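## Task

Find the yellow foam block on a shelf in one of the storage bays and bring only it to the desk. Everything else must stay on its shelf, table or counter. The robot must not tip over or finish leaning. The block must stay on the desk without the robot holding it. At the end, open the gripper and move away.

## Robot and tools

Robot: a Hello Robot Stretch 3 with a single arm. It has a two-wheel base (0.33 m long, 0.34 m wide), a lift that rides up a mast, and a telescoping arm that reaches out to the robot's RIGHT side. The arm cannot go forward, so to shift the gripper forward or back you drive the base. The base cannot move sideways. Turns on the spot pivot about the point between the drive wheels, 0.05 m behind the front edge. With the arm in and the wrist folded, a turn sweeps a circle of radius 0.28 m. An unfolded, level gripper reaches beyond that circle. Cameras: head_camera and nav_camera on the head (aimed with head_pan_rad and head_tilt_rad) and wrist_camera on the gripper.

Frames: the base frame has its origin on the floor midway between the drive wheels, with x forward, y left and z up. hand_pose is reported in it, located where the closed fingertips meet. The odometry frame is the base frame as it stood at the scene's start. Heading runs -3.142 to 3.142, positive to the left.

execute_actions takes "actions", a list run in order. Each action may have "robot", "steps" (1 to 450 control steps at 30 per second, default 1) and "until" (ends the action early once all its conditions hold). {"steps": n} alone only waits. "robot" is one command, a list of up to 8 commands run one after another (a queue, which may include {"pause_s": s}, at most 15), or {"stop": true}, which brakes everything and clears the queue. A command may contain:
- "base": exactly one of {"translate_m": d} (drive straight d metres, forward positive, |d| at most 1) or {"rotate_rad": d} (turn on the spot, left/counter-clockwise positive, |d| at most 3.2). Both are offsets counted from where the base is when that command begins.
- "joints": absolute targets by name; unnamed joints keep their targets. lift_m 0 to 1.1 (arm height on the mast); arm_m 0 to 0.52 (extension); wrist_yaw_rad -1.345 to 4.42 (0 along the arm, positive toward the front, 3.0 folded over the base); wrist_pitch_rad -1.57 to 0.451 (0 level, negative tips fingertips down); wrist_roll_rad -2.911 to 2.911 (0 fingers side by side, level); gripper_m -0.089 to 0.179 (larger is wider; the real gap is 0.007 m smaller when nearly shut, 0.025 m when fully open, zero under 0.007); head_pan_rad -3.953 to 1.73 (0 forward, positive left, -1.57 looks along the arm); head_tilt_rad -1.53 to 0.419 (negative looks down).
- "contact_limits": {"arm_m": effort percent 1 to 100}, how hard the arm may push before it halts; lower is gentler.
Base and joint motions begin together and keep going across later actions. A new command takes over at once and discards the rest of any older queue. If any action is invalid or out of range, the whole call is rejected and nothing runs. To wait for everything to finish, use "steps": 450 with "until": {"robot": {"status": "ended"}}. Other fields can be tested, e.g. {"lift_m": [">", 0.3]} or {"base_status": ["!=", "moving"]}; "any" instead of "robot" fires when the first motion ends. An empty actions list just reports the current state and images.

zoom_image: "camera" (head_camera, nav_camera or wrist_camera) and "region" [x0, y0, x1, y1] in pixels of that camera's latest image, origin top-left, at most 504 by 504. finished_scene: "scene" number; ends it irreversibly and reports success plus the next task.

Result lines: base_status shows progress as (moved of goal). joint_goals, joint_status and measured_speeds list per joint. Status words: moving, done, off_target (stuck away from the goal, may still push), contact_stop (stopped by pushing; that joint then goes slack), time_out, stopped, not_commanded, torque_fault (a wrist servo shut off for 10 s; the joint goes limp). refusals, queue (idle, running, done, dropped, stopped) and queue_left describe the queue. Lines starting refused:, dropped: or replaced: explain changes. robot.on_its_own appears when the robot altered a goal, a joint is slack or off, a motor is loaded at rest, or the base leans 3 degrees or more. lidar_m gives 12 distances in 30-degree sectors (1st ahead, 4th left, 7th behind, 10th right) in a plane 0.17 m up. wrist_depth_mm and head_depth_mm are 7 by 7 grids of median depth. base_tilt gives forward and right lean in degrees. motor_effort is percent of maximum, with peak in brackets; it is noisy. base_odometry counts wheel turns only.

Practical notes: the base only goes fast (0.30 m/s, 1.9 rad/s) when lift_m is under 0.30, arm_m under 0.03 and wrist_yaw_rad above 2.54; otherwise 0.10 m/s and 0.63 rad/s. Fold or unfold the wrist only with lift_m between 0.32 and 0.95, wrist_pitch_rad -0.4 and roll near 0; once folded, the lift can go to 0.25. With wrist_yaw_rad below -0.4, keep pitch at -0.5 or lower. To grasp, set gripper_m below the object's width; to release, open at least 0.02 beyond where the fingers touched. The gripper reading does not confirm a grasp, so check cameras. Avoid pushing the arm into fixed things when the gripper is higher than about 0.45 m, never push twice after a contact_stop, and do not drive while holding or hooking something fixed: the robot can tip. If it snags or leans, reverse the last move in small steps, pull the gripper free, and lower lift_m to about 0.2 if still tilted. Avoid drops, slams and knocking other items off. Loose objects may occasionally get nudged. Before finishing, let all motion end, release the item onto the desk and back away.

Each tool is called after "Call:" as name([rows], argument=value, ...), one row to a line, values as JSON.

## Session

Call:
execute_actions(actions=[])

Scene clock: 0.00 s.
robot.base_odometry: x=+0.000 y=+0.000 heading=+0.000 (m, m, rad; robot's odometry frame)
robot.turned_by_wheels: +0.000 (rad since the last result)
robot.turned_by_imu: +0.000 (rad since the last result)
robot.base_tilt: forward=-0.4 right=+1.5 (deg)
robot.lidar_m: 1.10 1.12 0.80 0.74 0.75 0.84 0.83 1.03 1.02 2.19 1.80 1.21
robot.head_depth_mm: 1097 1097 1098 1100 1100 1100 1100 / 1053 1065 1059 1057 1066 1054 1094 / 1061 1059 1059 1062 1061 1062 1070 / 1054 1056 1056 1050 1057 1055 1055 / 1045 1044 1044 1044 1044 1048 1045 / 1032 1037 1041 1037 1036 1038 1036 / 1028 1028 1030 1031 1029 1028 1032
robot.base_status: not_commanded
robot.joint_positions: lift_m=+0.432 arm_m=+0.003 wrist_yaw_rad=+3.007 wrist_pitch_rad=-0.555 wrist_roll_rad=-0.020 gripper_m=+0.037 head_pan_rad=-0.019 head_tilt_rad=-0.022
robot.joint_goals: lift_m=+0.432 arm_m=+0.003 wrist_yaw_rad=+3.007 wrist_pitch_rad=-0.555 wrist_roll_rad=-0.020 gripper_m=+0.037 head_pan_rad=-0.019 head_tilt_rad=-0.022
robot.joint_status: lift_m=not_commanded arm_m=not_commanded wrist_yaw_rad=not_commanded wrist_pitch_rad=not_commanded wrist_roll_rad=not_commanded gripper_m=not_commanded head_pan_rad=not_commanded head_tilt_rad=not_commanded
robot.measured_speeds: translate_m=+0.000 rotate_rad=+0.000 lift_m=+0.000 arm_m=+0.000 wrist_yaw_rad=+0.000 wrist_pitch_rad=+0.000 wrist_roll_rad=+0.000 head_pan_rad=+0.000 head_tilt_rad=+0.000
robot: refusals=0 queue=idle queue_left=0
robot.motor_effort: left_wheel=+0 right_wheel=-1 lift_m=+18 arm_m=-1 wrist_yaw_rad=+0 wrist_pitch_rad=+7 wrist_roll_rad=+1 gripper_m=+0 head_pan_rad=-1 head_tilt_rad=+3 (%)
robot.hand_pose: x=+0.0063 y=+0.0556 z=+0.4149 quat_wxyz=(+0.238, +0.685, +0.150, +0.672) (m; robot's base frame)
robot.wrist_depth_mm: 630 - 700 726 761 807 855 / 679 713 761 797 854 903 943 / 756 776 846 878 938 - - / 798 833 845 857 851 845 858 / 706 711 - 712 720 710 703 / 603 611 - 594 627 607 609 / 537 550 - - 529 538 541
pictures: head_camera (sideways: a quarter turn clockwise sets it upright), nav_camera (sideways: a quarter turn counterclockwise sets it upright), wrist_camera
Images, in order (width x height): head_camera 896x504, nav_camera 672x504, wrist_camera 644x364.

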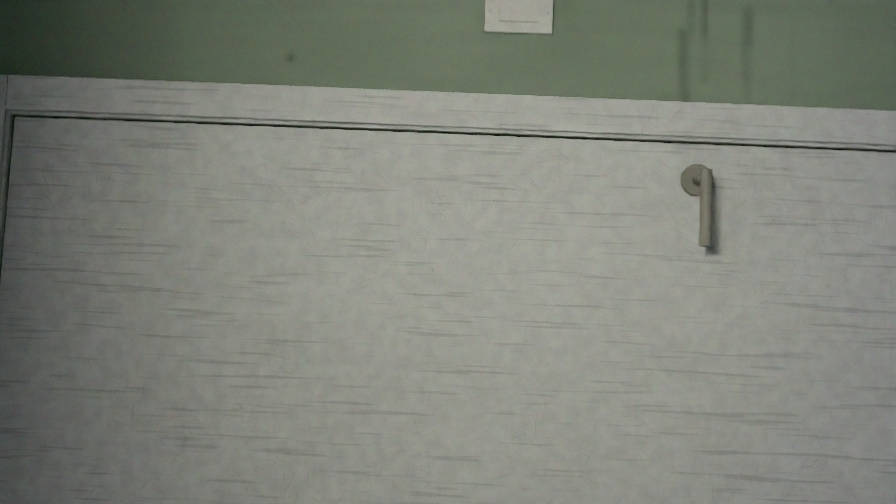

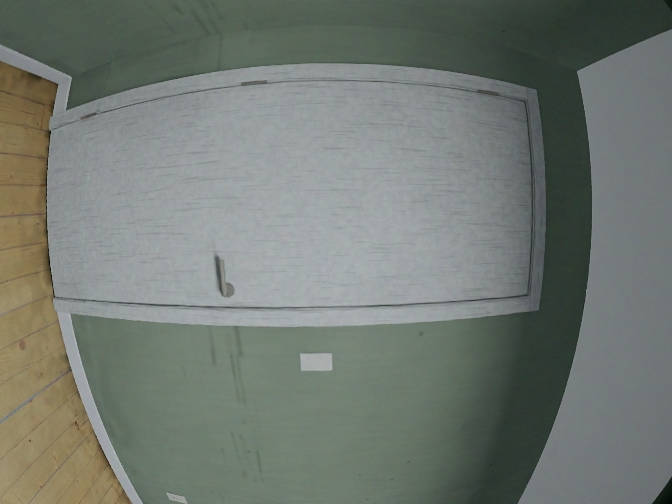

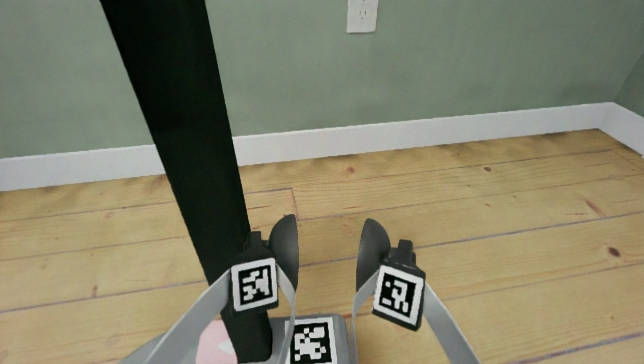

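Call:
execute_actions([
  {"robot":{"joints":{"head_pan_rad":-1.57,"head_tilt_rad":-0.5,"lift_m":0.25}},"steps":450,"until":{"robot":{"status":"ended"}}},
])

Call:
execute_actions([
  {"robot":{"joints":{"head_pan_rad":-2.8}},"steps":450,"until":{"robot":{"status":"ended"}}},
])

Scene clock: 7.40 s.
robot.base_odometry: x=+0.000 y=+0.000 heading=+0.000 (m, m, rad; robot's odometry frame)
robot.turned_by_wheels: +0.000 (rad since the last result)
robot.turned_by_imu: -0.001 (rad since the last result)
robot.base_tilt: forward=-0.4 right=+1.5 (deg)
robot.lidar_m: 1.10 1.12 0.80 0.74 0.75 0.84 0.83 1.03 1.02 2.19 1.79 1.21
robot.head_depth_mm: 3349 2148 2151 2288 2094 1645 1335 / 3477 3723 - 2745 2075 1627 1330 / 3464 3751 - 2870 2068 1618 1325 / 3443 3748 3728 2864 2061 1629 1326 / 3444 3625 3911 2840 2065 1606 1327 / 3418 3571 3883 2793 2059 1608 1325 / 3406 3238 3232 2544 2046 1603 1318
robot.base_status: not_commanded
robot.joint_positions: lift_m=+0.250 arm_m=+0.003 wrist_yaw_rad=+3.007 wrist_pitch_rad=-0.555 wrist_roll_rad=-0.020 gripper_m=+0.037 head_pan_rad=-1.563 head_tilt_rad=-0.494
robot.joint_goals: lift_m=+0.250 arm_m=+0.003 wrist_yaw_rad=+3.007 wrist_pitch_rad=-0.555 wrist_roll_rad=-0.020 gripper_m=+0.037 head_pan_rad=-1.570 head_tilt_rad=-0.500
robot.joint_status: lift_m=done arm_m=not_commanded wrist_yaw_rad=not_commanded wrist_pitch_rad=not_commanded wrist_roll_rad=not_commanded gripper_m=not_commanded head_pan_rad=done head_tilt_rad=done
robot.measured_speeds: translate_m=+0.000 rotate_rad=+0.000 lift_m=+0.000 arm_m=+0.000 wrist_yaw_rad=+0.000 wrist_pitch_rad=+0.000 wrist_roll_rad=+0.000 head_pan_rad=+0.000 head_tilt_rad=+0.000
robot: refusals=0 queue=done queue_left=0
robot.motor_effort: left_wheel=-1(1) right_wheel=-1(0) lift_m=+17(19) arm_m=-1(1) wrist_yaw_rad=+0(0) wrist_pitch_rad=+7(8) wrist_roll_rad=+0(1) gripper_m=+0(0) head_pan_rad=-4(47) head_tilt_rad=-2(26) (%)
robot.hand_pose: x=+0.0063 y=+0.0556 z=+0.2333 quat_wxyz=(+0.238, +0.685, +0.150, +0.672) (m; robot's base frame)
robot.wrist_depth_mm: 631 - 692 728 759 805 850 / 689 713 760 794 824 865 890 / 705 705 713 704 715 711 710 / 567 567 576 570 571 574 573 / 476 504 - 514 487 482 483 / - - - - 424 409 411 / - - - - 353 364 363
pictures: head_camera (sideways: a quarter turn clockwise sets it upright), nav_camera (sideways: a quarter turn counterclockwise sets it upright), wrist_camera
Images, in order (width x height): head_camera 896x504, nav_camera 672x504, wrist_camera 644x364.

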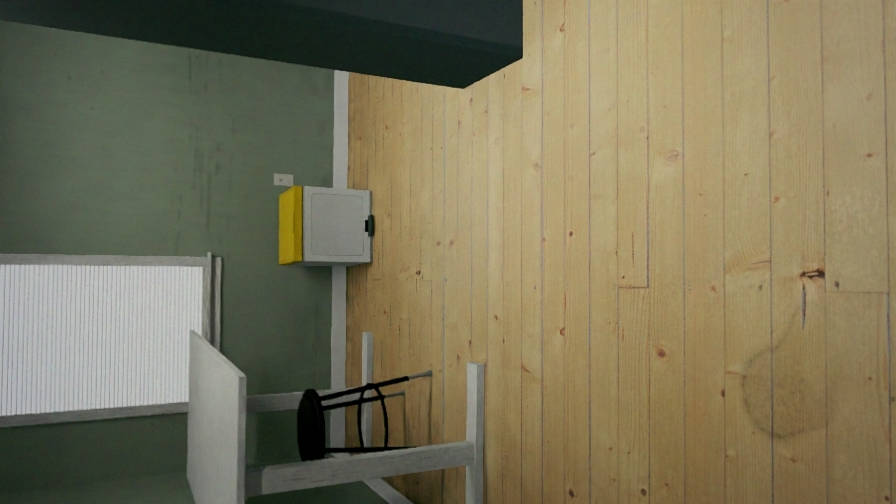

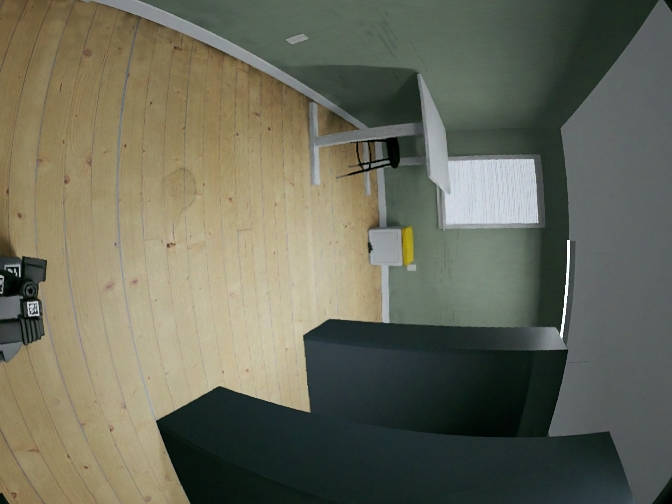

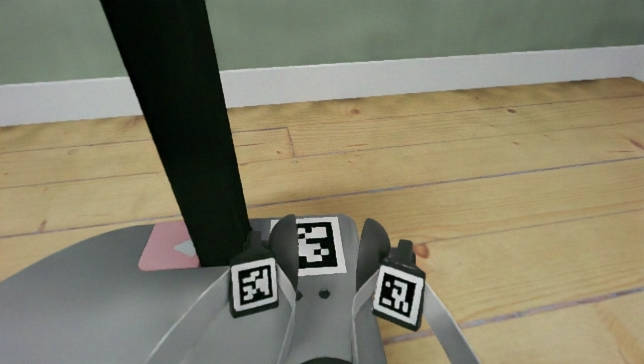

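Scene clock: 8.57 s.
robot.base_odometry: x=+0.000 y=+0.000 heading=+0.000 (m, m, rad; robot's odometry frame)
robot.turned_by_wheels: +0.000 (rad since the last result)
robot.turned_by_imu: +0.000 (rad since the last result)
robot.base_tilt: forward=-0.4 right=+1.5 (deg)
robot.lidar_m: 1.10 1.12 0.80 0.74 0.75 0.84 0.83 1.03 1.02 2.19 1.80 1.21
robot.head_depth_mm: 2164 2332 2492 2659 2096 1631 1337 / 2228 2389 2628 2730 2100 1633 1332 / 2245 2448 2707 2808 2086 1629 1335 / 1759 1919 2113 2357 2073 1611 1337 / 1358 1458 1578 1700 1832 1620 1330 / 1116 1176 1249 1324 1411 1482 1326 / 933 984 1030 1088 1167 1295 1319
robot.base_status: not_commanded
robot.joint_positions: lift_m=+0.250 arm_m=+0.003 wrist_yaw_rad=+3.007 wrist_pitch_rad=-0.555 wrist_roll_rad=-0.020 gripper_m=+0.037 head_pan_rad=-2.793 head_tilt_rad=-0.494
robot.joint_goals: lift_m=+0.250 arm_m=+0.003 wrist_yaw_rad=+3.007 wrist_pitch_rad=-0.555 wrist_roll_rad=-0.020 gripper_m=+0.037 head_pan_rad=-2.800 head_tilt_rad=-0.500
robot.joint_status: lift_m=done arm_m=not_commanded wrist_yaw_rad=not_commanded wrist_pitch_rad=not_commanded wrist_roll_rad=not_commanded gripper_m=not_commanded head_pan_rad=done head_tilt_rad=done
robot.measured_speeds: translate_m=+0.000 rotate_rad=+0.000 lift_m=+0.000 arm_m=+0.000 wrist_yaw_rad=+0.000 wrist_pitch_rad=+0.000 wrist_roll_rad=+0.000 head_pan_rad=+0.000 head_tilt_rad=+0.000
robot: refusals=0 queue=done queue_left=0
robot.motor_effort: left_wheel=+0(1) right_wheel=-1(0) lift_m=+17(17) arm_m=-1(1) wrist_yaw_rad=+0(0) wrist_pitch_rad=+8(7) wrist_roll_rad=+0(1) gripper_m=+0(0) head_pan_rad=-4(48) head_tilt_rad=-2(2) (%)
robot.hand_pose: x=+0.0063 y=+0.0556 z=+0.2333 quat_wxyz=(+0.238, +0.685, +0.150, +0.672) (m; robot's base frame)
robot.wrist_depth_mm: 630 - 697 724 760 803 859 / 681 709 759 791 832 864 891 / 712 709 712 712 723 705 731 / 567 563 571 572 569 568 577 / 481 507 - 514 488 481 481 / - - - - 422 412 413 / - - - - 355 362 360
pictures: head_camera (sideways: a quarter turn clockwise sets it upright), nav_camera (sideways: a quarter turn counterclockwise sets it upright), wrist_camera
Images, in order (width x height): head_camera 896x504, nav_camera 672x504, wrist_camera 644x364.

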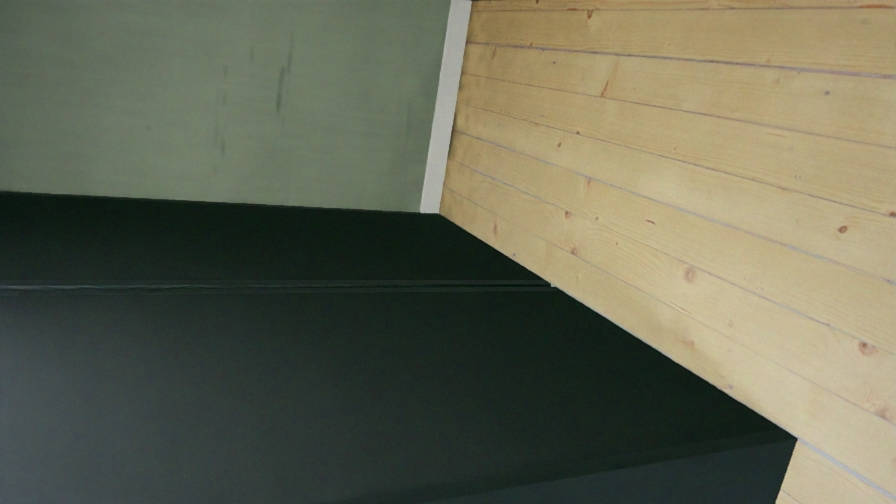

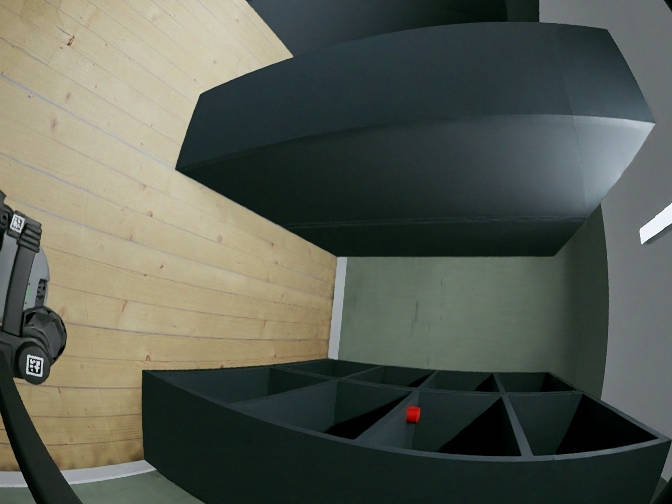

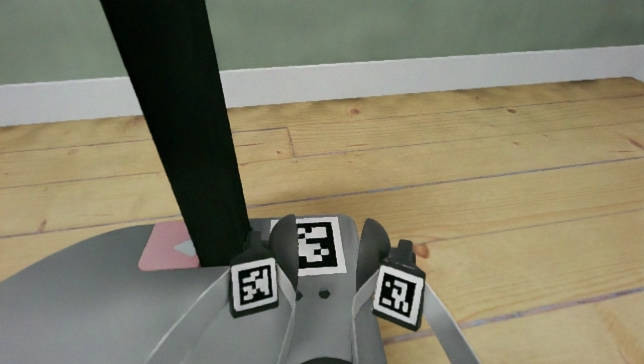

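Call:
execute_actions([
  {"robot":[{"base":{"rotate_rad":-1.57},"joints":{"head_pan_rad":-1.9,"head_tilt_rad":-0.3}},{"base":{"translate_m":0.45}}],"steps":450,"until":{"robot":{"status":"ended"}}},
])

Call:
execute_actions([
  {"robot":[{"base":{"translate_m":1.0}},{"base":{"translate_m":0.25}}],"steps":450,"until":{"robot":{"status":"ended"}}},
])

Scene clock: 30.77 s.
robot.base_odometry: x=+0.000 y=-0.450 heading=-1.570 (m, m, rad; robot's odometry frame)
robot.turned_by_wheels: -1.570 (rad since the last result)
robot.turned_by_imu: -1.573 (rad since the last result)
robot.base_tilt: forward=-0.5 right=+1.5 (deg)
robot.lidar_m: 2.16 1.83 1.24 1.14 1.16 1.27 1.19 1.16 1.04 1.16 0.77 0.97
robot.head_depth_mm: 1614 1605 1744 1444 1675 1190 1175 / 1604 1664 1811 1888 1674 1743 1462 / 1557 1619 1723 1829 1881 1875 1555 / 2321 2453 2594 2520 2458 1967 1547 / 2316 2441 2591 2708 2750 1974 1529 / 2260 2370 2465 2649 2706 1959 1533 / 2184 2268 2411 2524 2605 1956 1522
robot.base_status: done (translate_m +0.4500 of +0.4500)
robot.joint_positions: lift_m=+0.250 arm_m=+0.003 wrist_yaw_rad=+3.007 wrist_pitch_rad=-0.555 wrist_roll_rad=-0.020 gripper_m=+0.037 head_pan_rad=-1.907 head_tilt_rad=-0.309
robot.joint_goals: lift_m=+0.250 arm_m=+0.003 wrist_yaw_rad=+3.007 wrist_pitch_rad=-0.555 wrist_roll_rad=-0.020 gripper_m=+0.037 head_pan_rad=-1.900 head_tilt_rad=-0.300
robot.joint_status: lift_m=done arm_m=not_commanded wrist_yaw_rad=not_commanded wrist_pitch_rad=not_commanded wrist_roll_rad=not_commanded gripper_m=not_commanded head_pan_rad=done head_tilt_rad=done
robot.measured_speeds: translate_m=+0.000 rotate_rad=+0.000 lift_m=+0.000 arm_m=+0.000 wrist_yaw_rad=+0.000 wrist_pitch_rad=+0.000 wrist_roll_rad=+0.000 head_pan_rad=+0.000 head_tilt_rad=+0.000
robot: refusals=0 queue=done queue_left=0
robot.motor_effort: left_wheel=+1(10) right_wheel=-2(7) lift_m=+17(17) arm_m=-1(1) wrist_yaw_rad=+0(0) wrist_pitch_rad=+8(7) wrist_roll_rad=+0(1) gripper_m=+0(1) head_pan_rad=+4(47) head_tilt_rad=+4(18) (%)
robot.hand_pose: x=+0.0063 y=+0.0555 z=+0.2332 quat_wxyz=(+0.238, +0.685, +0.150, +0.672) (m; robot's base frame)
robot.wrist_depth_mm: 956 - - - - - - / 913 920 925 940 930 958 942 / 702 707 699 704 708 713 718 / 566 566 570 568 564 576 576 / 477 510 - 512 487 477 480 / - - - - 421 413 412 / - - - - 354 363 361
pictures: head_camera (sideways: a quarter turn clockwise sets it upright), nav_camera (sideways: a quarter turn counterclockwise sets it upright), wrist_camera
Images, in order (width x height): head_camera 896x504, nav_camera 672x504, wrist_camera 644x364.

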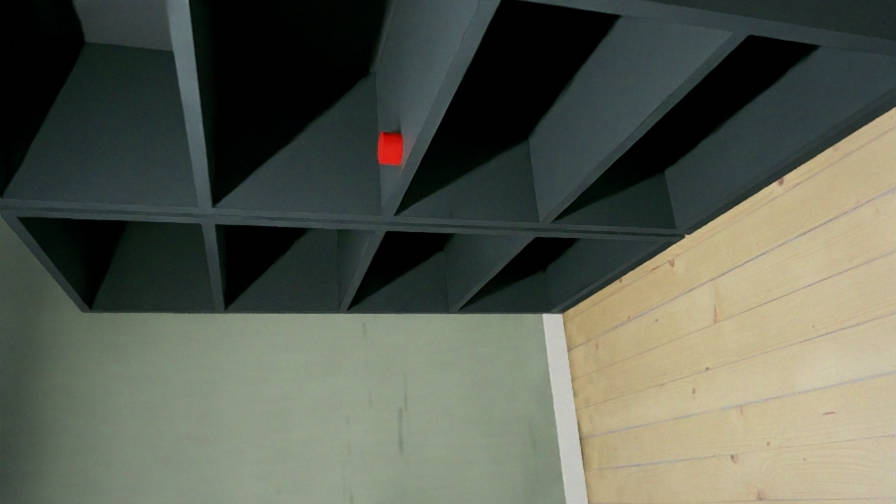

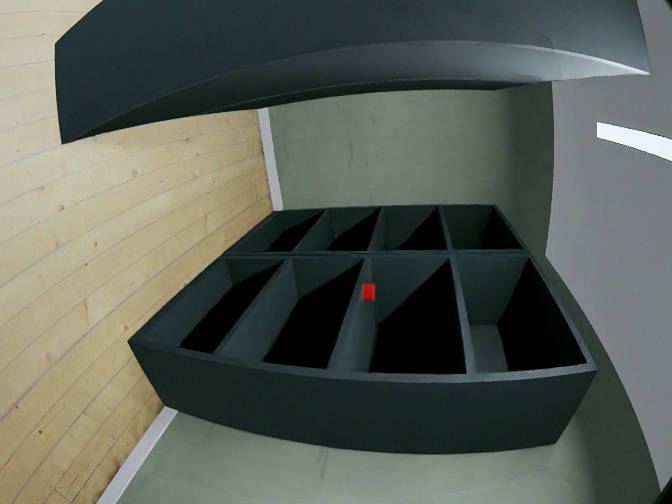

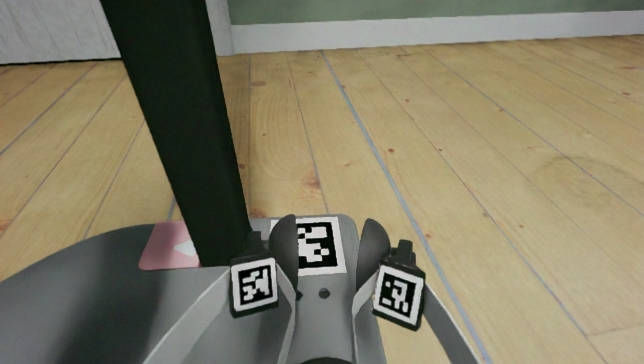

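Scene clock: 38.30 s.
robot.base_odometry: x=+0.002 y=-1.700 heading=-1.570 (m, m, rad; robot's odometry frame)
robot.turned_by_wheels: +0.000 (rad since the last result)
robot.turned_by_imu: -0.002 (rad since the last result)
robot.base_tilt: forward=-0.4 right=+1.5 (deg)
robot.lidar_m: 1.86 1.62 1.03 1.27 1.30 1.66 2.43 0.99 0.86 1.70 0.71 0.82
robot.head_depth_mm: 1463 1377 1535 1166 1435 917 965 / 1481 1524 1679 1287 1671 1238 1420 / 1430 1497 1616 1684 1667 1738 1480 / 1466 1520 1601 1670 1780 1831 1544 / 2202 2307 2435 2541 2615 1985 1544 / 2157 2264 2371 2500 2587 1977 1529 / 2083 2173 2292 2427 2534 1960 1531
robot.base_status: done (translate_m +0.2500 of +0.2500)
robot.joint_positions: lift_m=+0.250 arm_m=+0.003 wrist_yaw_rad=+3.007 wrist_pitch_rad=-0.556 wrist_roll_rad=-0.020 gripper_m=+0.037 head_pan_rad=-1.907 head_tilt_rad=-0.309
robot.joint_goals: lift_m=+0.250 arm_m=+0.003 wrist_yaw_rad=+3.007 wrist_pitch_rad=-0.556 wrist_roll_rad=-0.020 gripper_m=+0.037 head_pan_rad=-1.900 head_tilt_rad=-0.300
robot.joint_status: lift_m=done arm_m=not_commanded wrist_yaw_rad=not_commanded wrist_pitch_rad=not_commanded wrist_roll_rad=not_commanded gripper_m=not_commanded head_pan_rad=done head_tilt_rad=done
robot.measured_speeds: translate_m=+0.000 rotate_rad=+0.000 lift_m=+0.000 arm_m=+0.000 wrist_yaw_rad=+0.000 wrist_pitch_rad=+0.000 wrist_roll_rad=+0.000 head_pan_rad=+0.000 head_tilt_rad=+0.000
robot: refusals=0 queue=done queue_left=0
robot.motor_effort: left_wheel=+1(9) right_wheel=-2(7) lift_m=+17(17) arm_m=-1(1) wrist_yaw_rad=+0(0) wrist_pitch_rad=+7(7) wrist_roll_rad=+0(0) gripper_m=+0(0) head_pan_rad=+3(4) head_tilt_rad=+5(4) (%)
robot.hand_pose: x=+0.0063 y=+0.0555 z=+0.2332 quat_wxyz=(+0.238, +0.685, +0.150, +0.672) (m; robot's base frame)
robot.wrist_depth_mm: - - - - - - - / 934 910 928 948 926 902 954 / 706 710 718 712 716 714 716 / 572 569 566 573 574 573 571 / 477 508 - 511 484 478 481 / - - - - 424 413 411 / - - - - 351 361 364
pictures: head_camera (sideways: a quarter turn clockwise sets it upright), nav_camera (sideways: a quarter turn counterclockwise sets it upright), wrist_camera
Images, in order (width x height): head_camera 896x504, nav_camera 672x504, wrist_camera 644x364.

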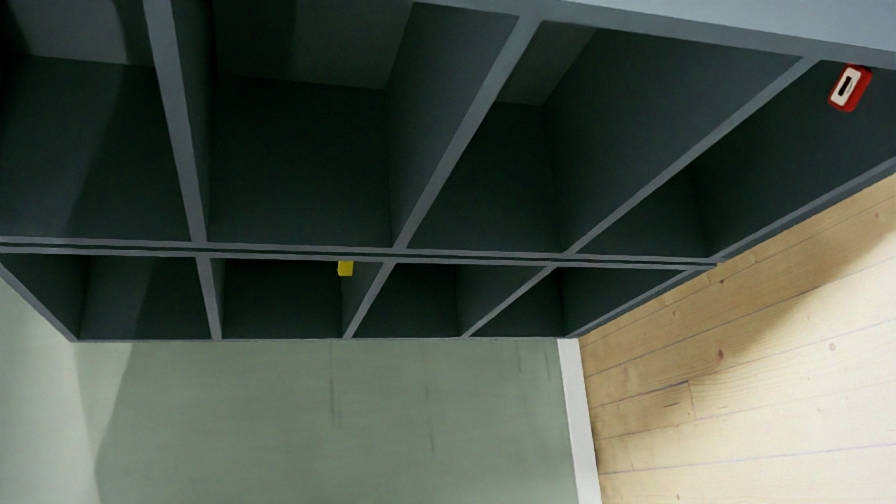

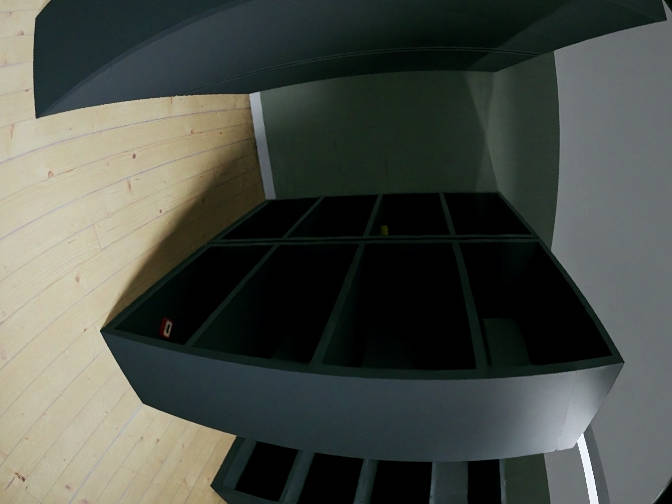

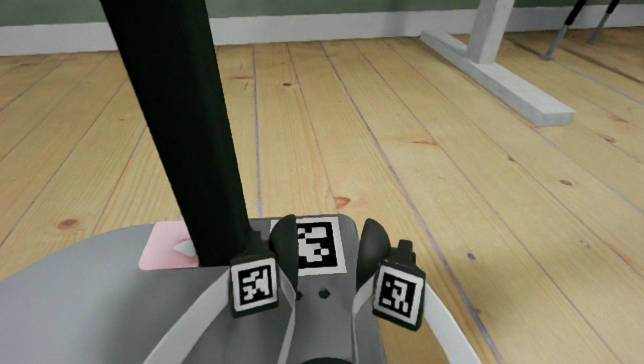

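Call:
execute_actions([
  {"robot":[{"base":{"translate_m":-0.1}},{"base":{"rotate_rad":-1.57},"joints":{"head_pan_rad":-0.9,"head_tilt_rad":-0.6}},{"base":{"translate_m":0.75}},{"base":{"translate_m":0.8}}],"steps":450,"until":{"robot":{"status":"ended"}}},
])

Scene clock: 60.43 s.
robot.base_odometry: x=-1.549 y=-1.603 heading=-3.140 (m, m, rad; robot's odometry frame)
robot.turned_by_wheels: -1.570 (rad since the last result)
robot.turned_by_imu: -1.575 (rad since the last result)
robot.base_tilt: forward=-0.4 right=+1.5 (deg)
robot.lidar_m: 0.96 0.84 0.58 0.55 0.56 0.72 2.55 0.94 0.88 0.37 0.38 0.99
robot.head_depth_mm: 697 754 777 568 441 854 534 / 742 805 817 569 469 879 736 / 793 864 817 566 985 878 749 / 851 935 812 565 1046 876 1099 / 920 1019 784 588 1075 872 1177 / 980 1064 781 646 1076 949 1201 / 902 970 804 1131 1077 1317 1236
robot.base_status: done (translate_m +0.8000 of +0.8000)
robot.joint_positions: lift_m=+0.250 arm_m=+0.003 wrist_yaw_rad=+3.007 wrist_pitch_rad=-0.556 wrist_roll_rad=-0.020 gripper_m=+0.037 head_pan_rad=-0.907 head_tilt_rad=-0.593
robot.joint_goals: lift_m=+0.250 arm_m=+0.003 wrist_yaw_rad=+3.007 wrist_pitch_rad=-0.556 wrist_roll_rad=-0.020 gripper_m=+0.037 head_pan_rad=-0.900 head_tilt_rad=-0.600
robot.joint_status: lift_m=done arm_m=not_commanded wrist_yaw_rad=not_commanded wrist_pitch_rad=not_commanded wrist_roll_rad=not_commanded gripper_m=not_commanded head_pan_rad=done head_tilt_rad=done
robot.measured_speeds: translate_m=+0.000 rotate_rad=+0.000 lift_m=+0.000 arm_m=+0.000 wrist_yaw_rad=+0.000 wrist_pitch_rad=+0.000 wrist_roll_rad=+0.000 head_pan_rad=+0.000 head_tilt_rad=+0.000
robot: refusals=0 queue=done queue_left=0
robot.motor_effort: left_wheel=+1(10) right_wheel=-2(8) lift_m=+16(17) arm_m=-1(1) wrist_yaw_rad=+0(0) wrist_pitch_rad=+8(8) wrist_roll_rad=+0(0) gripper_m=+0(0) head_pan_rad=+3(50) head_tilt_rad=-3(20) (%)
robot.hand_pose: x=+0.0063 y=+0.0555 z=+0.2332 quat_wxyz=(+0.238, +0.685, +0.150, +0.672) (m; robot's base frame)
robot.wrist_depth_mm: 484 - 530 552 567 593 617 / 527 541 577 603 626 665 701 / 579 608 643 662 689 712 720 / 564 575 568 575 577 568 577 / 478 508 - 511 492 481 480 / - - - - 426 413 410 / - - - - 355 362 361
pictures: head_camera (sideways: a quarter turn clockwise sets it upright), nav_camera (sideways: a quarter turn counterclockwise sets it upright), wrist_camera
Images, in order (width x height): head_camera 896x504, nav_camera 672x504, wrist_camera 644x364.

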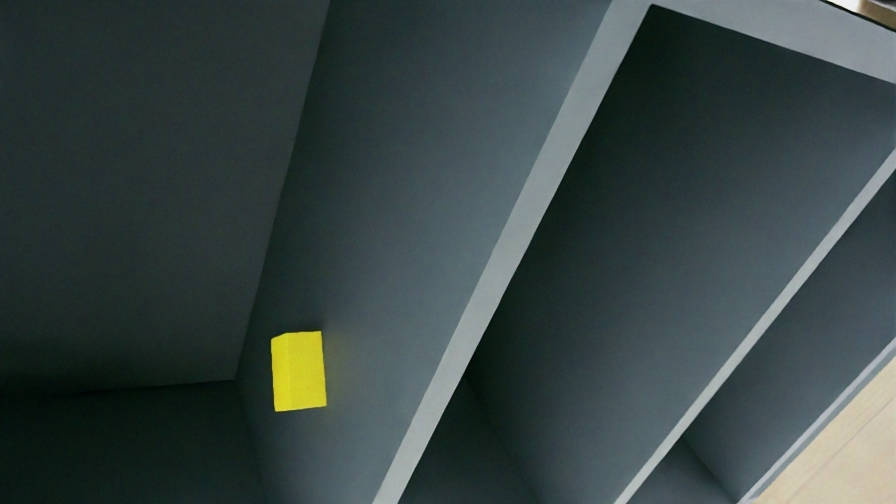

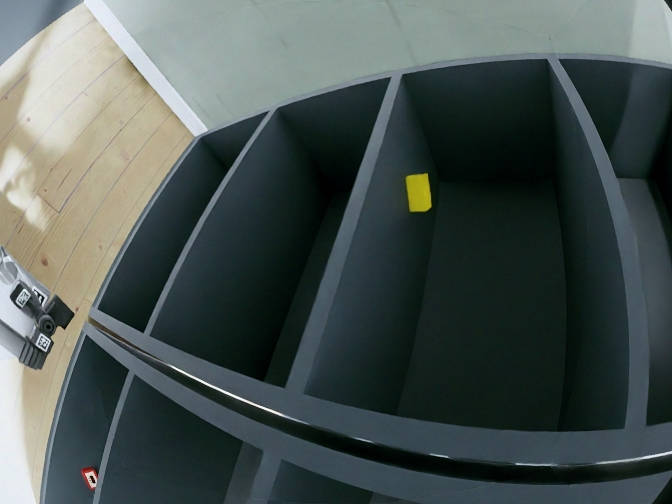

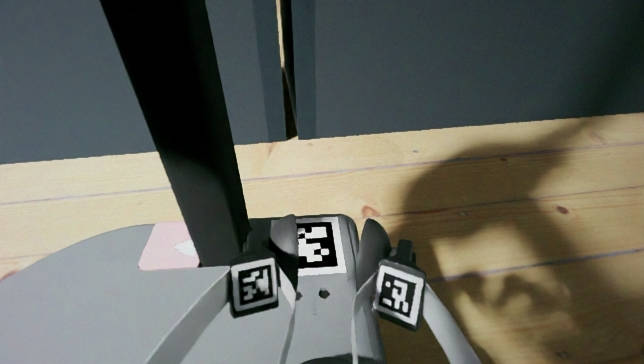

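Call:
execute_actions([
  {"robot":[{"base":{"translate_m":0.5},"joints":{"head_pan_rad":-1.5,"head_tilt_rad":-0.6}},{"joints":{"lift_m":0.9,"wrist_pitch_rad":-0.4,"wrist_roll_rad":0}},{"joints":{"wrist_yaw_rad":1.57}},{"joints":{"wrist_pitch_rad":0,"lift_m":1.0,"gripper_m":0.1}},{"joints":{"wrist_yaw_rad":1.0}}],"steps":450,"until":{"robot":{"status":"ended"}}},
])

Scene clock: 93.40 s.
robot.base_odometry: x=-2.049 y=-1.604 heading=-3.140 (m, m, rad; robot's odometry frame)
robot.turned_by_wheels: +0.000 (rad since the last result)
robot.turned_by_imu: -0.003 (rad since the last result)
robot.base_tilt: forward=-0.5 right=+1.5 (deg)
robot.lidar_m: 0.47 0.48 0.62 0.58 0.60 0.77 2.99 0.53 0.55 0.79 0.65 0.50
robot.head_depth_mm: 623 684 737 570 - - - / 627 689 742 568 - - - / 630 694 748 568 434 - - / 635 701 755 617 426 - 702 / 641 705 759 551 - - 716 / 643 710 759 532 - 826 733 / 647 717 759 559 444 847 732
robot.base_status: done (translate_m +0.5000 of +0.5000)
robot.joint_positions: lift_m=+1.000 arm_m=+0.003 wrist_yaw_rad=+1.002 wrist_pitch_rad=-0.022 wrist_roll_rad=-0.004 gripper_m=+0.100 head_pan_rad=-1.493 head_tilt_rad=-0.593
robot.joint_goals: lift_m=+1.000 arm_m=+0.003 wrist_yaw_rad=+1.000 wrist_pitch_rad=+0.000 wrist_roll_rad=+0.000 gripper_m=+0.100 head_pan_rad=-1.500 head_tilt_rad=-0.600
robot.joint_status: lift_m=done arm_m=not_commanded wrist_yaw_rad=done wrist_pitch_rad=done wrist_roll_rad=done gripper_m=done head_pan_rad=done head_tilt_rad=done
robot.measured_speeds: translate_m=+0.000 rotate_rad=+0.000 lift_m=+0.000 arm_m=+0.000 wrist_yaw_rad=+0.000 wrist_pitch_rad=+0.000 wrist_roll_rad=+0.000 head_pan_rad=+0.000 head_tilt_rad=+0.000
robot: refusals=0 queue=done queue_left=0
robot.motor_effort: left_wheel=+2(9) right_wheel=-2(5) lift_m=+20(22) arm_m=-1(1) wrist_yaw_rad=-1(1) wrist_pitch_rad=+13(14) wrist_roll_rad=+2(2) gripper_m=+0(80) head_pan_rad=-5(42) head_tilt_rad=-3(2) (%)
robot.hand_pose: x=+0.1940 y=-0.2853 z=+1.1089 quat_wxyz=(+0.625, +0.346, -0.615, +0.333) (m; robot's base frame)
robot.wrist_depth_mm: 312 348 373 420 514 529 433 / 319 357 385 434 533 535 439 / 323 364 394 442 551 541 445 / 329 369 401 456 570 544 449 / 335 377 409 464 551 536 451 / 337 374 391 381 384 300 397 / 344 404 427 285 289 265 245
pictures: head_camera (sideways: a quarter turn clockwise sets it upright), nav_camera (sideways: a quarter turn counterclockwise sets it upright), wrist_camera
Images, in order (width x height): head_camera 896x504, nav_camera 672x504, wrist_camera 644x364.

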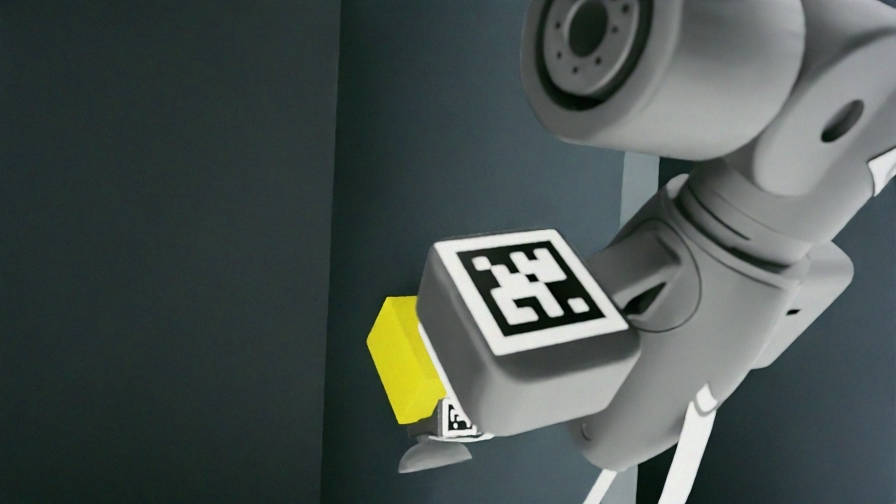

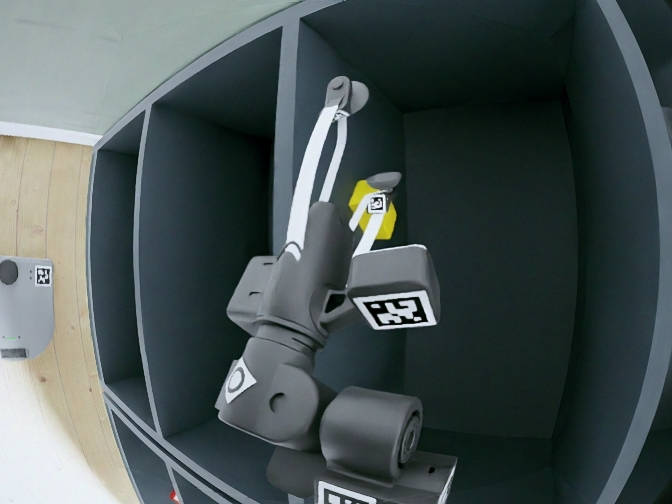

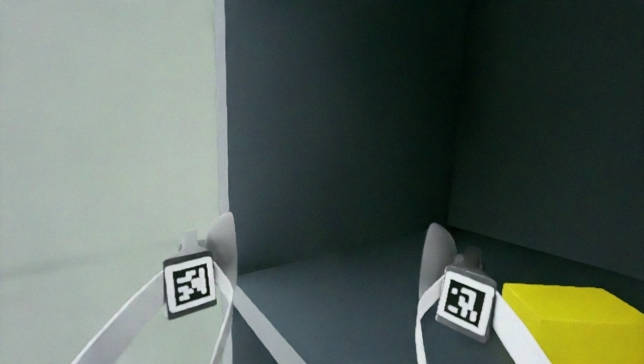

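Call:
execute_actions([
  {"robot":{"joints":{"wrist_yaw_rad":0.43,"gripper_m":0.175,"wrist_pitch_rad":-0.3,"lift_m":1.02}},"steps":450,"until":{"robot":{"status":"ended"}}},
])

Scene clock: 102.30 s.
robot.base_odometry: x=-2.049 y=-1.604 heading=-3.140 (m, m, rad; robot's odometry frame)
robot.turned_by_wheels: +0.000 (rad since the last result)
robot.turned_by_imu: -0.001 (rad since the last result)
robot.base_tilt: forward=-0.5 right=+1.4 (deg)
robot.lidar_m: 0.47 0.48 0.62 0.58 0.60 0.77 2.98 0.54 0.55 0.79 0.65 0.50
robot.head_depth_mm: 622 685 735 624 - - - / 624 689 741 622 - - - / 631 696 746 - - - 703 / 636 701 754 - - 851 736 / 640 707 760 539 447 872 735 / 644 711 757 530 431 870 733 / 651 718 760 560 424 869 730
robot.base_status: done (translate_m +0.5000 of +0.5000)
robot.joint_positions: lift_m=+1.020 arm_m=+0.003 wrist_yaw_rad=+0.432 wrist_pitch_rad=-0.313 wrist_roll_rad=-0.004 gripper_m=+0.175 head_pan_rad=-1.493 head_tilt_rad=-0.593
robot.joint_goals: lift_m=+1.020 arm_m=+0.003 wrist_yaw_rad=+0.430 wrist_pitch_rad=-0.300 wrist_roll_rad=+0.000 gripper_m=+0.175 head_pan_rad=-1.500 head_tilt_rad=-0.600
robot.joint_status: lift_m=done arm_m=not_commanded wrist_yaw_rad=done wrist_pitch_rad=done wrist_roll_rad=done gripper_m=done head_pan_rad=done head_tilt_rad=done
robot.measured_speeds: translate_m=+0.000 rotate_rad=+0.000 lift_m=+0.000 arm_m=+0.000 wrist_yaw_rad=+0.000 wrist_pitch_rad=+0.000 wrist_roll_rad=+0.000 head_pan_rad=+0.000 head_tilt_rad=+0.000
robot: refusals=0 queue=done queue_left=0
robot.motor_effort: left_wheel=+1(1) right_wheel=-3(3) lift_m=+21(22) arm_m=-1(1) wrist_yaw_rad=-1(1) wrist_pitch_rad=+8(14) wrist_roll_rad=+2(2) gripper_m=+0(84) head_pan_rad=-4(4) head_tilt_rad=-2(3) (%)
robot.hand_pose: x=+0.0775 y=-0.3623 z=+1.0567 quat_wxyz=(+0.707, +0.258, -0.657, +0.042) (m; robot's base frame)
robot.wrist_depth_mm: 348 429 565 524 471 429 393 / 352 444 590 555 498 451 413 / 360 453 562 569 516 478 433 / 360 395 394 324 401 402 407 / 295 309 296 298 300 301 300 / 256 232 237 238 238 240 240 / 409 210 198 197 198 196 204
pictures: head_camera (sideways: a quarter turn clockwise sets it upright), nav_camera (sideways: a quarter turn counterclockwise sets it upright), wrist_camera
Images, in order (width x height): head_camera 896x504, nav_camera 672x504, wrist_camera 644x364.

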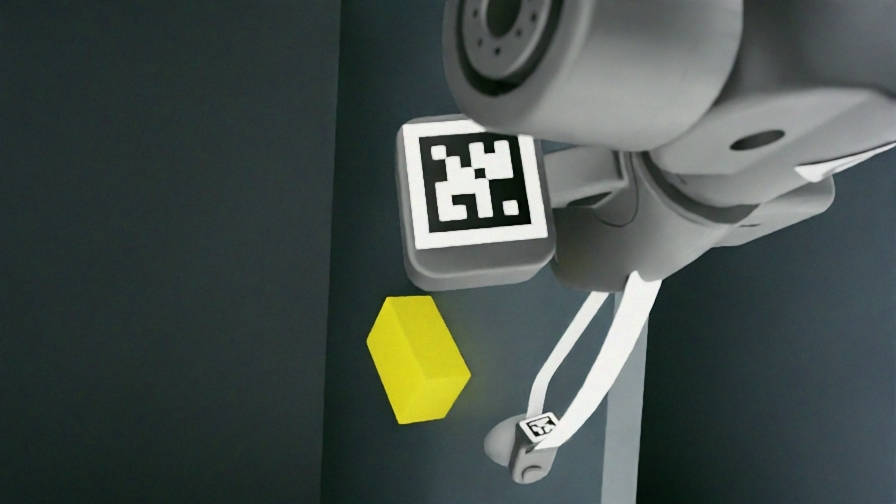

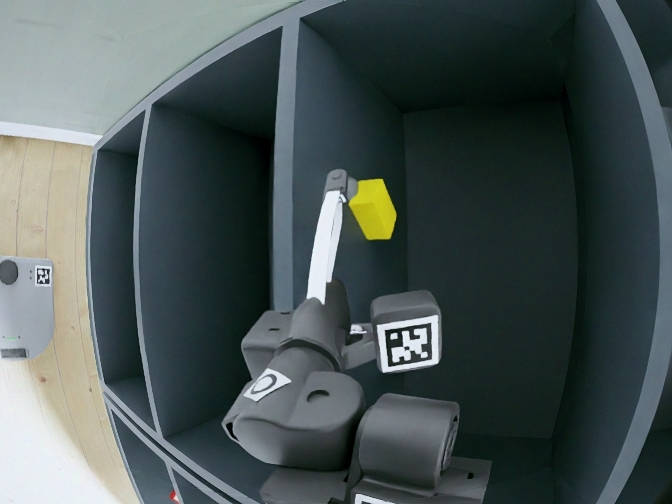

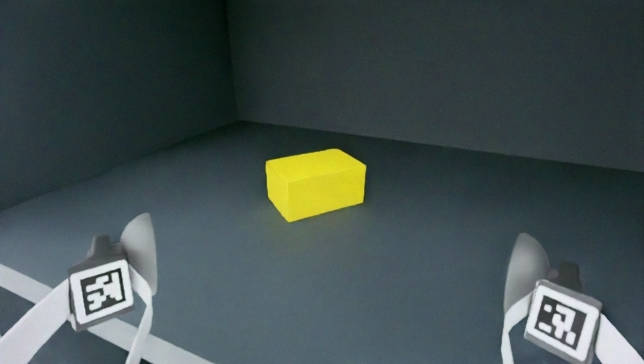

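Call:
execute_actions([
  {"robot":[{"base":{"translate_m":-0.02},"joints":{"wrist_yaw_rad":0.95}},{"joints":{"arm_m":0.2}},{"joints":{"lift_m":0.98}}],"steps":450,"until":{"robot":{"status":"ended"}}},
])

Scene clock: 117.47 s.
robot.base_odometry: x=-2.029 y=-1.604 heading=-3.140 (m, m, rad; robot's odometry frame)
robot.turned_by_wheels: +0.000 (rad since the last result)
robot.turned_by_imu: -0.001 (rad since the last result)
robot.base_tilt: forward=-0.4 right=+1.5 (deg)
robot.lidar_m: 0.49 0.50 0.62 0.58 0.59 0.77 2.96 0.52 0.53 0.79 0.68 0.52
robot.head_depth_mm: 624 685 - - 436 857 738 / 627 690 738 - 420 853 739 / 633 695 749 - 420 854 736 / 636 703 757 - 432 850 736 / 641 704 757 563 431 877 736 / 646 713 759 532 430 868 732 / 650 719 763 560 430 871 732
robot.base_status: done (translate_m -0.0200 of -0.0200)
robot.joint_positions: lift_m=+0.980 arm_m=+0.200 wrist_yaw_rad=+0.949 wrist_pitch_rad=-0.314 wrist_roll_rad=-0.004 gripper_m=+0.175 head_pan_rad=-1.493 head_tilt_rad=-0.593
robot.joint_goals: lift_m=+0.980 arm_m=+0.200 wrist_yaw_rad=+0.950 wrist_pitch_rad=-0.300 wrist_roll_rad=+0.000 gripper_m=+0.175 head_pan_rad=-1.500 head_tilt_rad=-0.600
robot.joint_status: lift_m=done arm_m=done wrist_yaw_rad=done wrist_pitch_rad=done wrist_roll_rad=done gripper_m=done head_pan_rad=done head_tilt_rad=done
robot.measured_speeds: translate_m=+0.000 rotate_rad=+0.000 lift_m=+0.000 arm_m=+0.000 wrist_yaw_rad=+0.000 wrist_pitch_rad=+0.000 wrist_roll_rad=+0.000 head_pan_rad=+0.000 head_tilt_rad=+0.000
robot: refusals=0 queue=done queue_left=0
robot.motor_effort: left_wheel=+2(4) right_wheel=-1(7) lift_m=+17(20) arm_m=+3(3) wrist_yaw_rad=+1(4) wrist_pitch_rad=+9(9) wrist_roll_rad=+2(2) gripper_m=+0(0) head_pan_rad=-3(4) head_tilt_rad=-3(2) (%)
robot.hand_pose: x=+0.1706 y=-0.4824 z=+1.0167 quat_wxyz=(+0.673, +0.417, -0.569, +0.221) (m; robot's base frame)
robot.wrist_depth_mm: 293 329 381 454 411 326 272 / 305 344 404 487 428 342 280 / 317 358 414 458 417 355 292 / 300 301 303 202 286 308 287 / 225 238 227 168 167 230 231 / 188 178 182 176 175 183 183 / 146 151 151 152 152 150 155
pictures: head_camera (sideways: a quarter turn clockwise sets it upright), nav_camera (sideways: a quarter turn counterclockwise sets it upright), wrist_camera
Images, in order (width x height): head_camera 896x504, nav_camera 672x504, wrist_camera 644x364.

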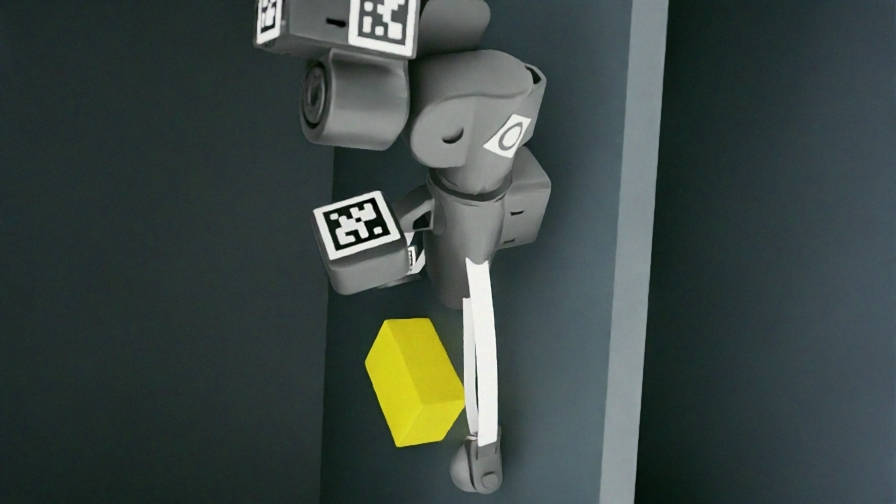

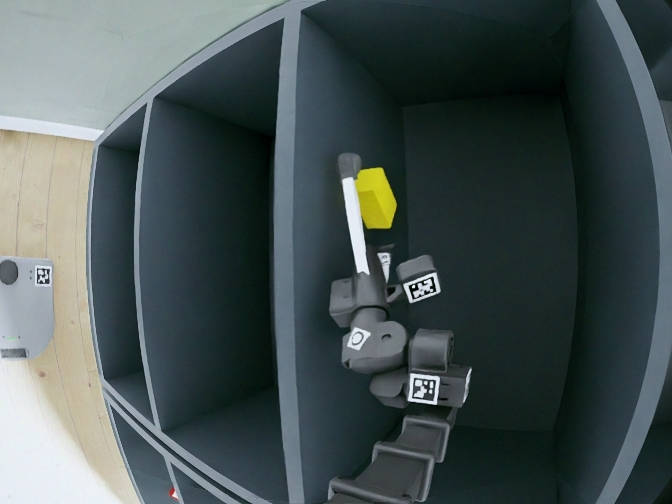

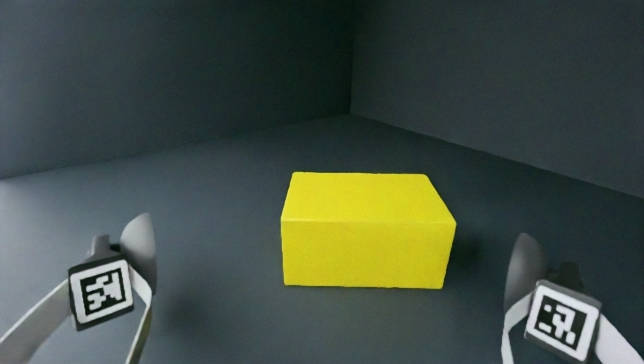

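Call:
execute_actions([
  {"robot":[{"base":{"translate_m":0.028},"joints":{"arm_m":0.238,"lift_m":0.963}},{"joints":{"gripper_m":0.06}},{"joints":{"lift_m":1.0}}],"steps":450,"until":{"robot":{"status":"ended"}}},
])

Scene clock: 130.40 s.
robot.base_odometry: x=-2.057 y=-1.604 heading=-3.140 (m, m, rad; robot's odometry frame)
robot.turned_by_wheels: +0.000 (rad since the last result)
robot.turned_by_imu: -0.001 (rad since the last result)
robot.base_tilt: forward=-0.5 right=+1.5 (deg)
robot.lidar_m: 0.46 0.47 0.61 0.58 0.60 0.77 2.99 0.54 0.57 0.79 0.63 0.49
robot.head_depth_mm: 620 673 - 546 435 832 738 / 626 684 - 521 435 855 735 / 630 694 756 501 434 855 737 / 634 698 743 519 432 855 735 / 639 704 759 538 431 874 733 / 644 712 757 516 430 875 734 / 648 717 761 560 429 873 732
robot.base_status: done (translate_m +0.0280 of +0.0280)
robot.joint_positions: lift_m=+1.000 arm_m=+0.238 wrist_yaw_rad=+0.948 wrist_pitch_rad=-0.317 wrist_roll_rad=-0.005 gripper_m=+0.061 head_pan_rad=-1.493 head_tilt_rad=-0.593
robot.joint_goals: lift_m=+1.000 arm_m=+0.238 wrist_yaw_rad=+0.950 wrist_pitch_rad=-0.300 wrist_roll_rad=+0.000 gripper_m=+0.060 head_pan_rad=-1.500 head_tilt_rad=-0.600
robot.joint_status: lift_m=done arm_m=done wrist_yaw_rad=done wrist_pitch_rad=done wrist_roll_rad=done gripper_m=done head_pan_rad=done head_tilt_rad=done
robot.measured_speeds: translate_m=+0.000 rotate_rad=+0.000 lift_m=+0.000 arm_m=+0.000 wrist_yaw_rad=+0.000 wrist_pitch_rad=+0.000 wrist_roll_rad=+0.000 head_pan_rad=+0.000 head_tilt_rad=+0.000
robot: refusals=0 queue=done queue_left=0
robot.motor_effort: left_wheel=+1(5) right_wheel=-1(6) lift_m=+21(19) arm_m=+2(6) wrist_yaw_rad=+1(7) wrist_pitch_rad=+10(10) wrist_roll_rad=+2(4) gripper_m=-18(91) head_pan_rad=-4(4) head_tilt_rad=-2(3) (%)
robot.hand_pose: x=+0.1703 y=-0.5205 z=+1.0359 quat_wxyz=(+0.674, +0.417, -0.568, +0.220) (m; robot's base frame)
robot.wrist_depth_mm: 275 310 357 426 368 294 244 / 285 321 377 454 386 303 252 / 298 340 400 470 406 317 260 / 308 334 344 346 346 321 270 / 258 259 138 136 137 262 261 / 206 215 122 124 126 210 211 / 172 172 163 135 163 168 174
pictures: head_camera (sideways: a quarter turn clockwise sets it upright), nav_camera (sideways: a quarter turn counterclockwise sets it upright), wrist_camera
Images, in order (width x height): head_camera 896x504, nav_camera 672x504, wrist_camera 644x364.

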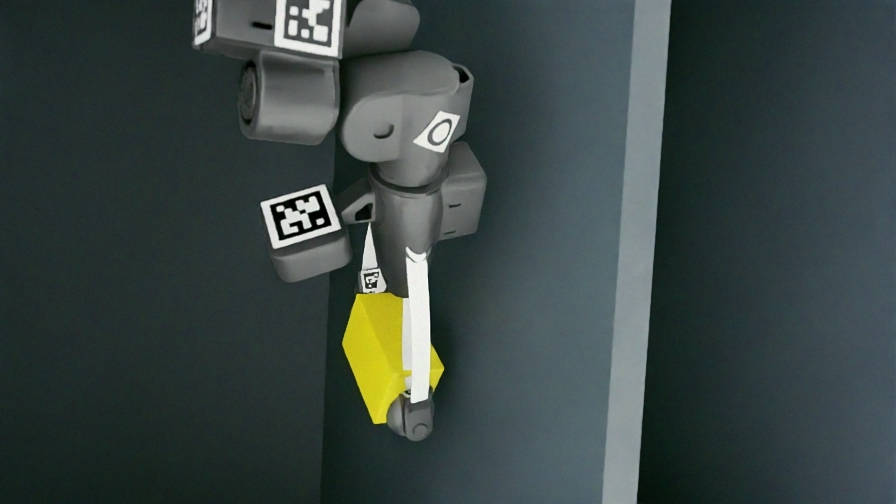

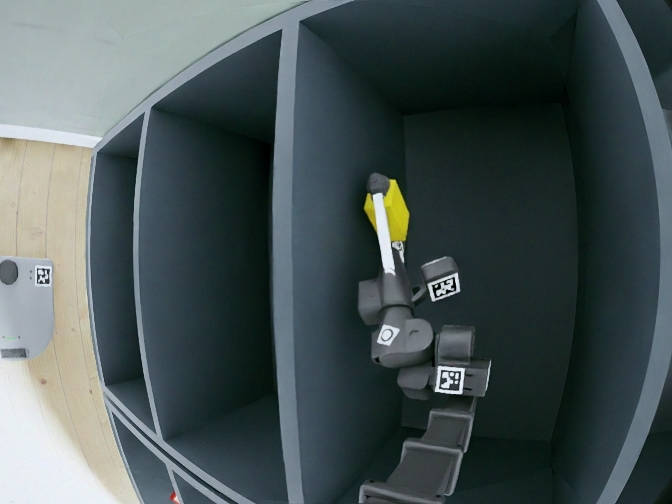

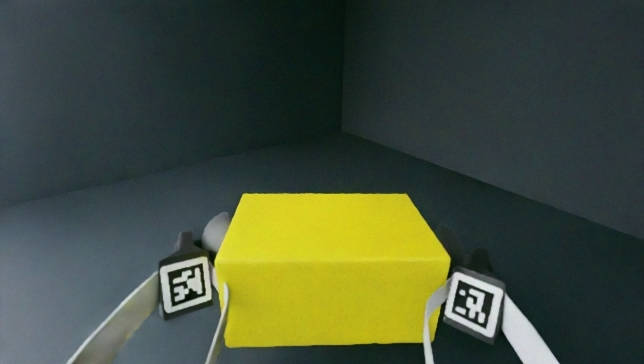

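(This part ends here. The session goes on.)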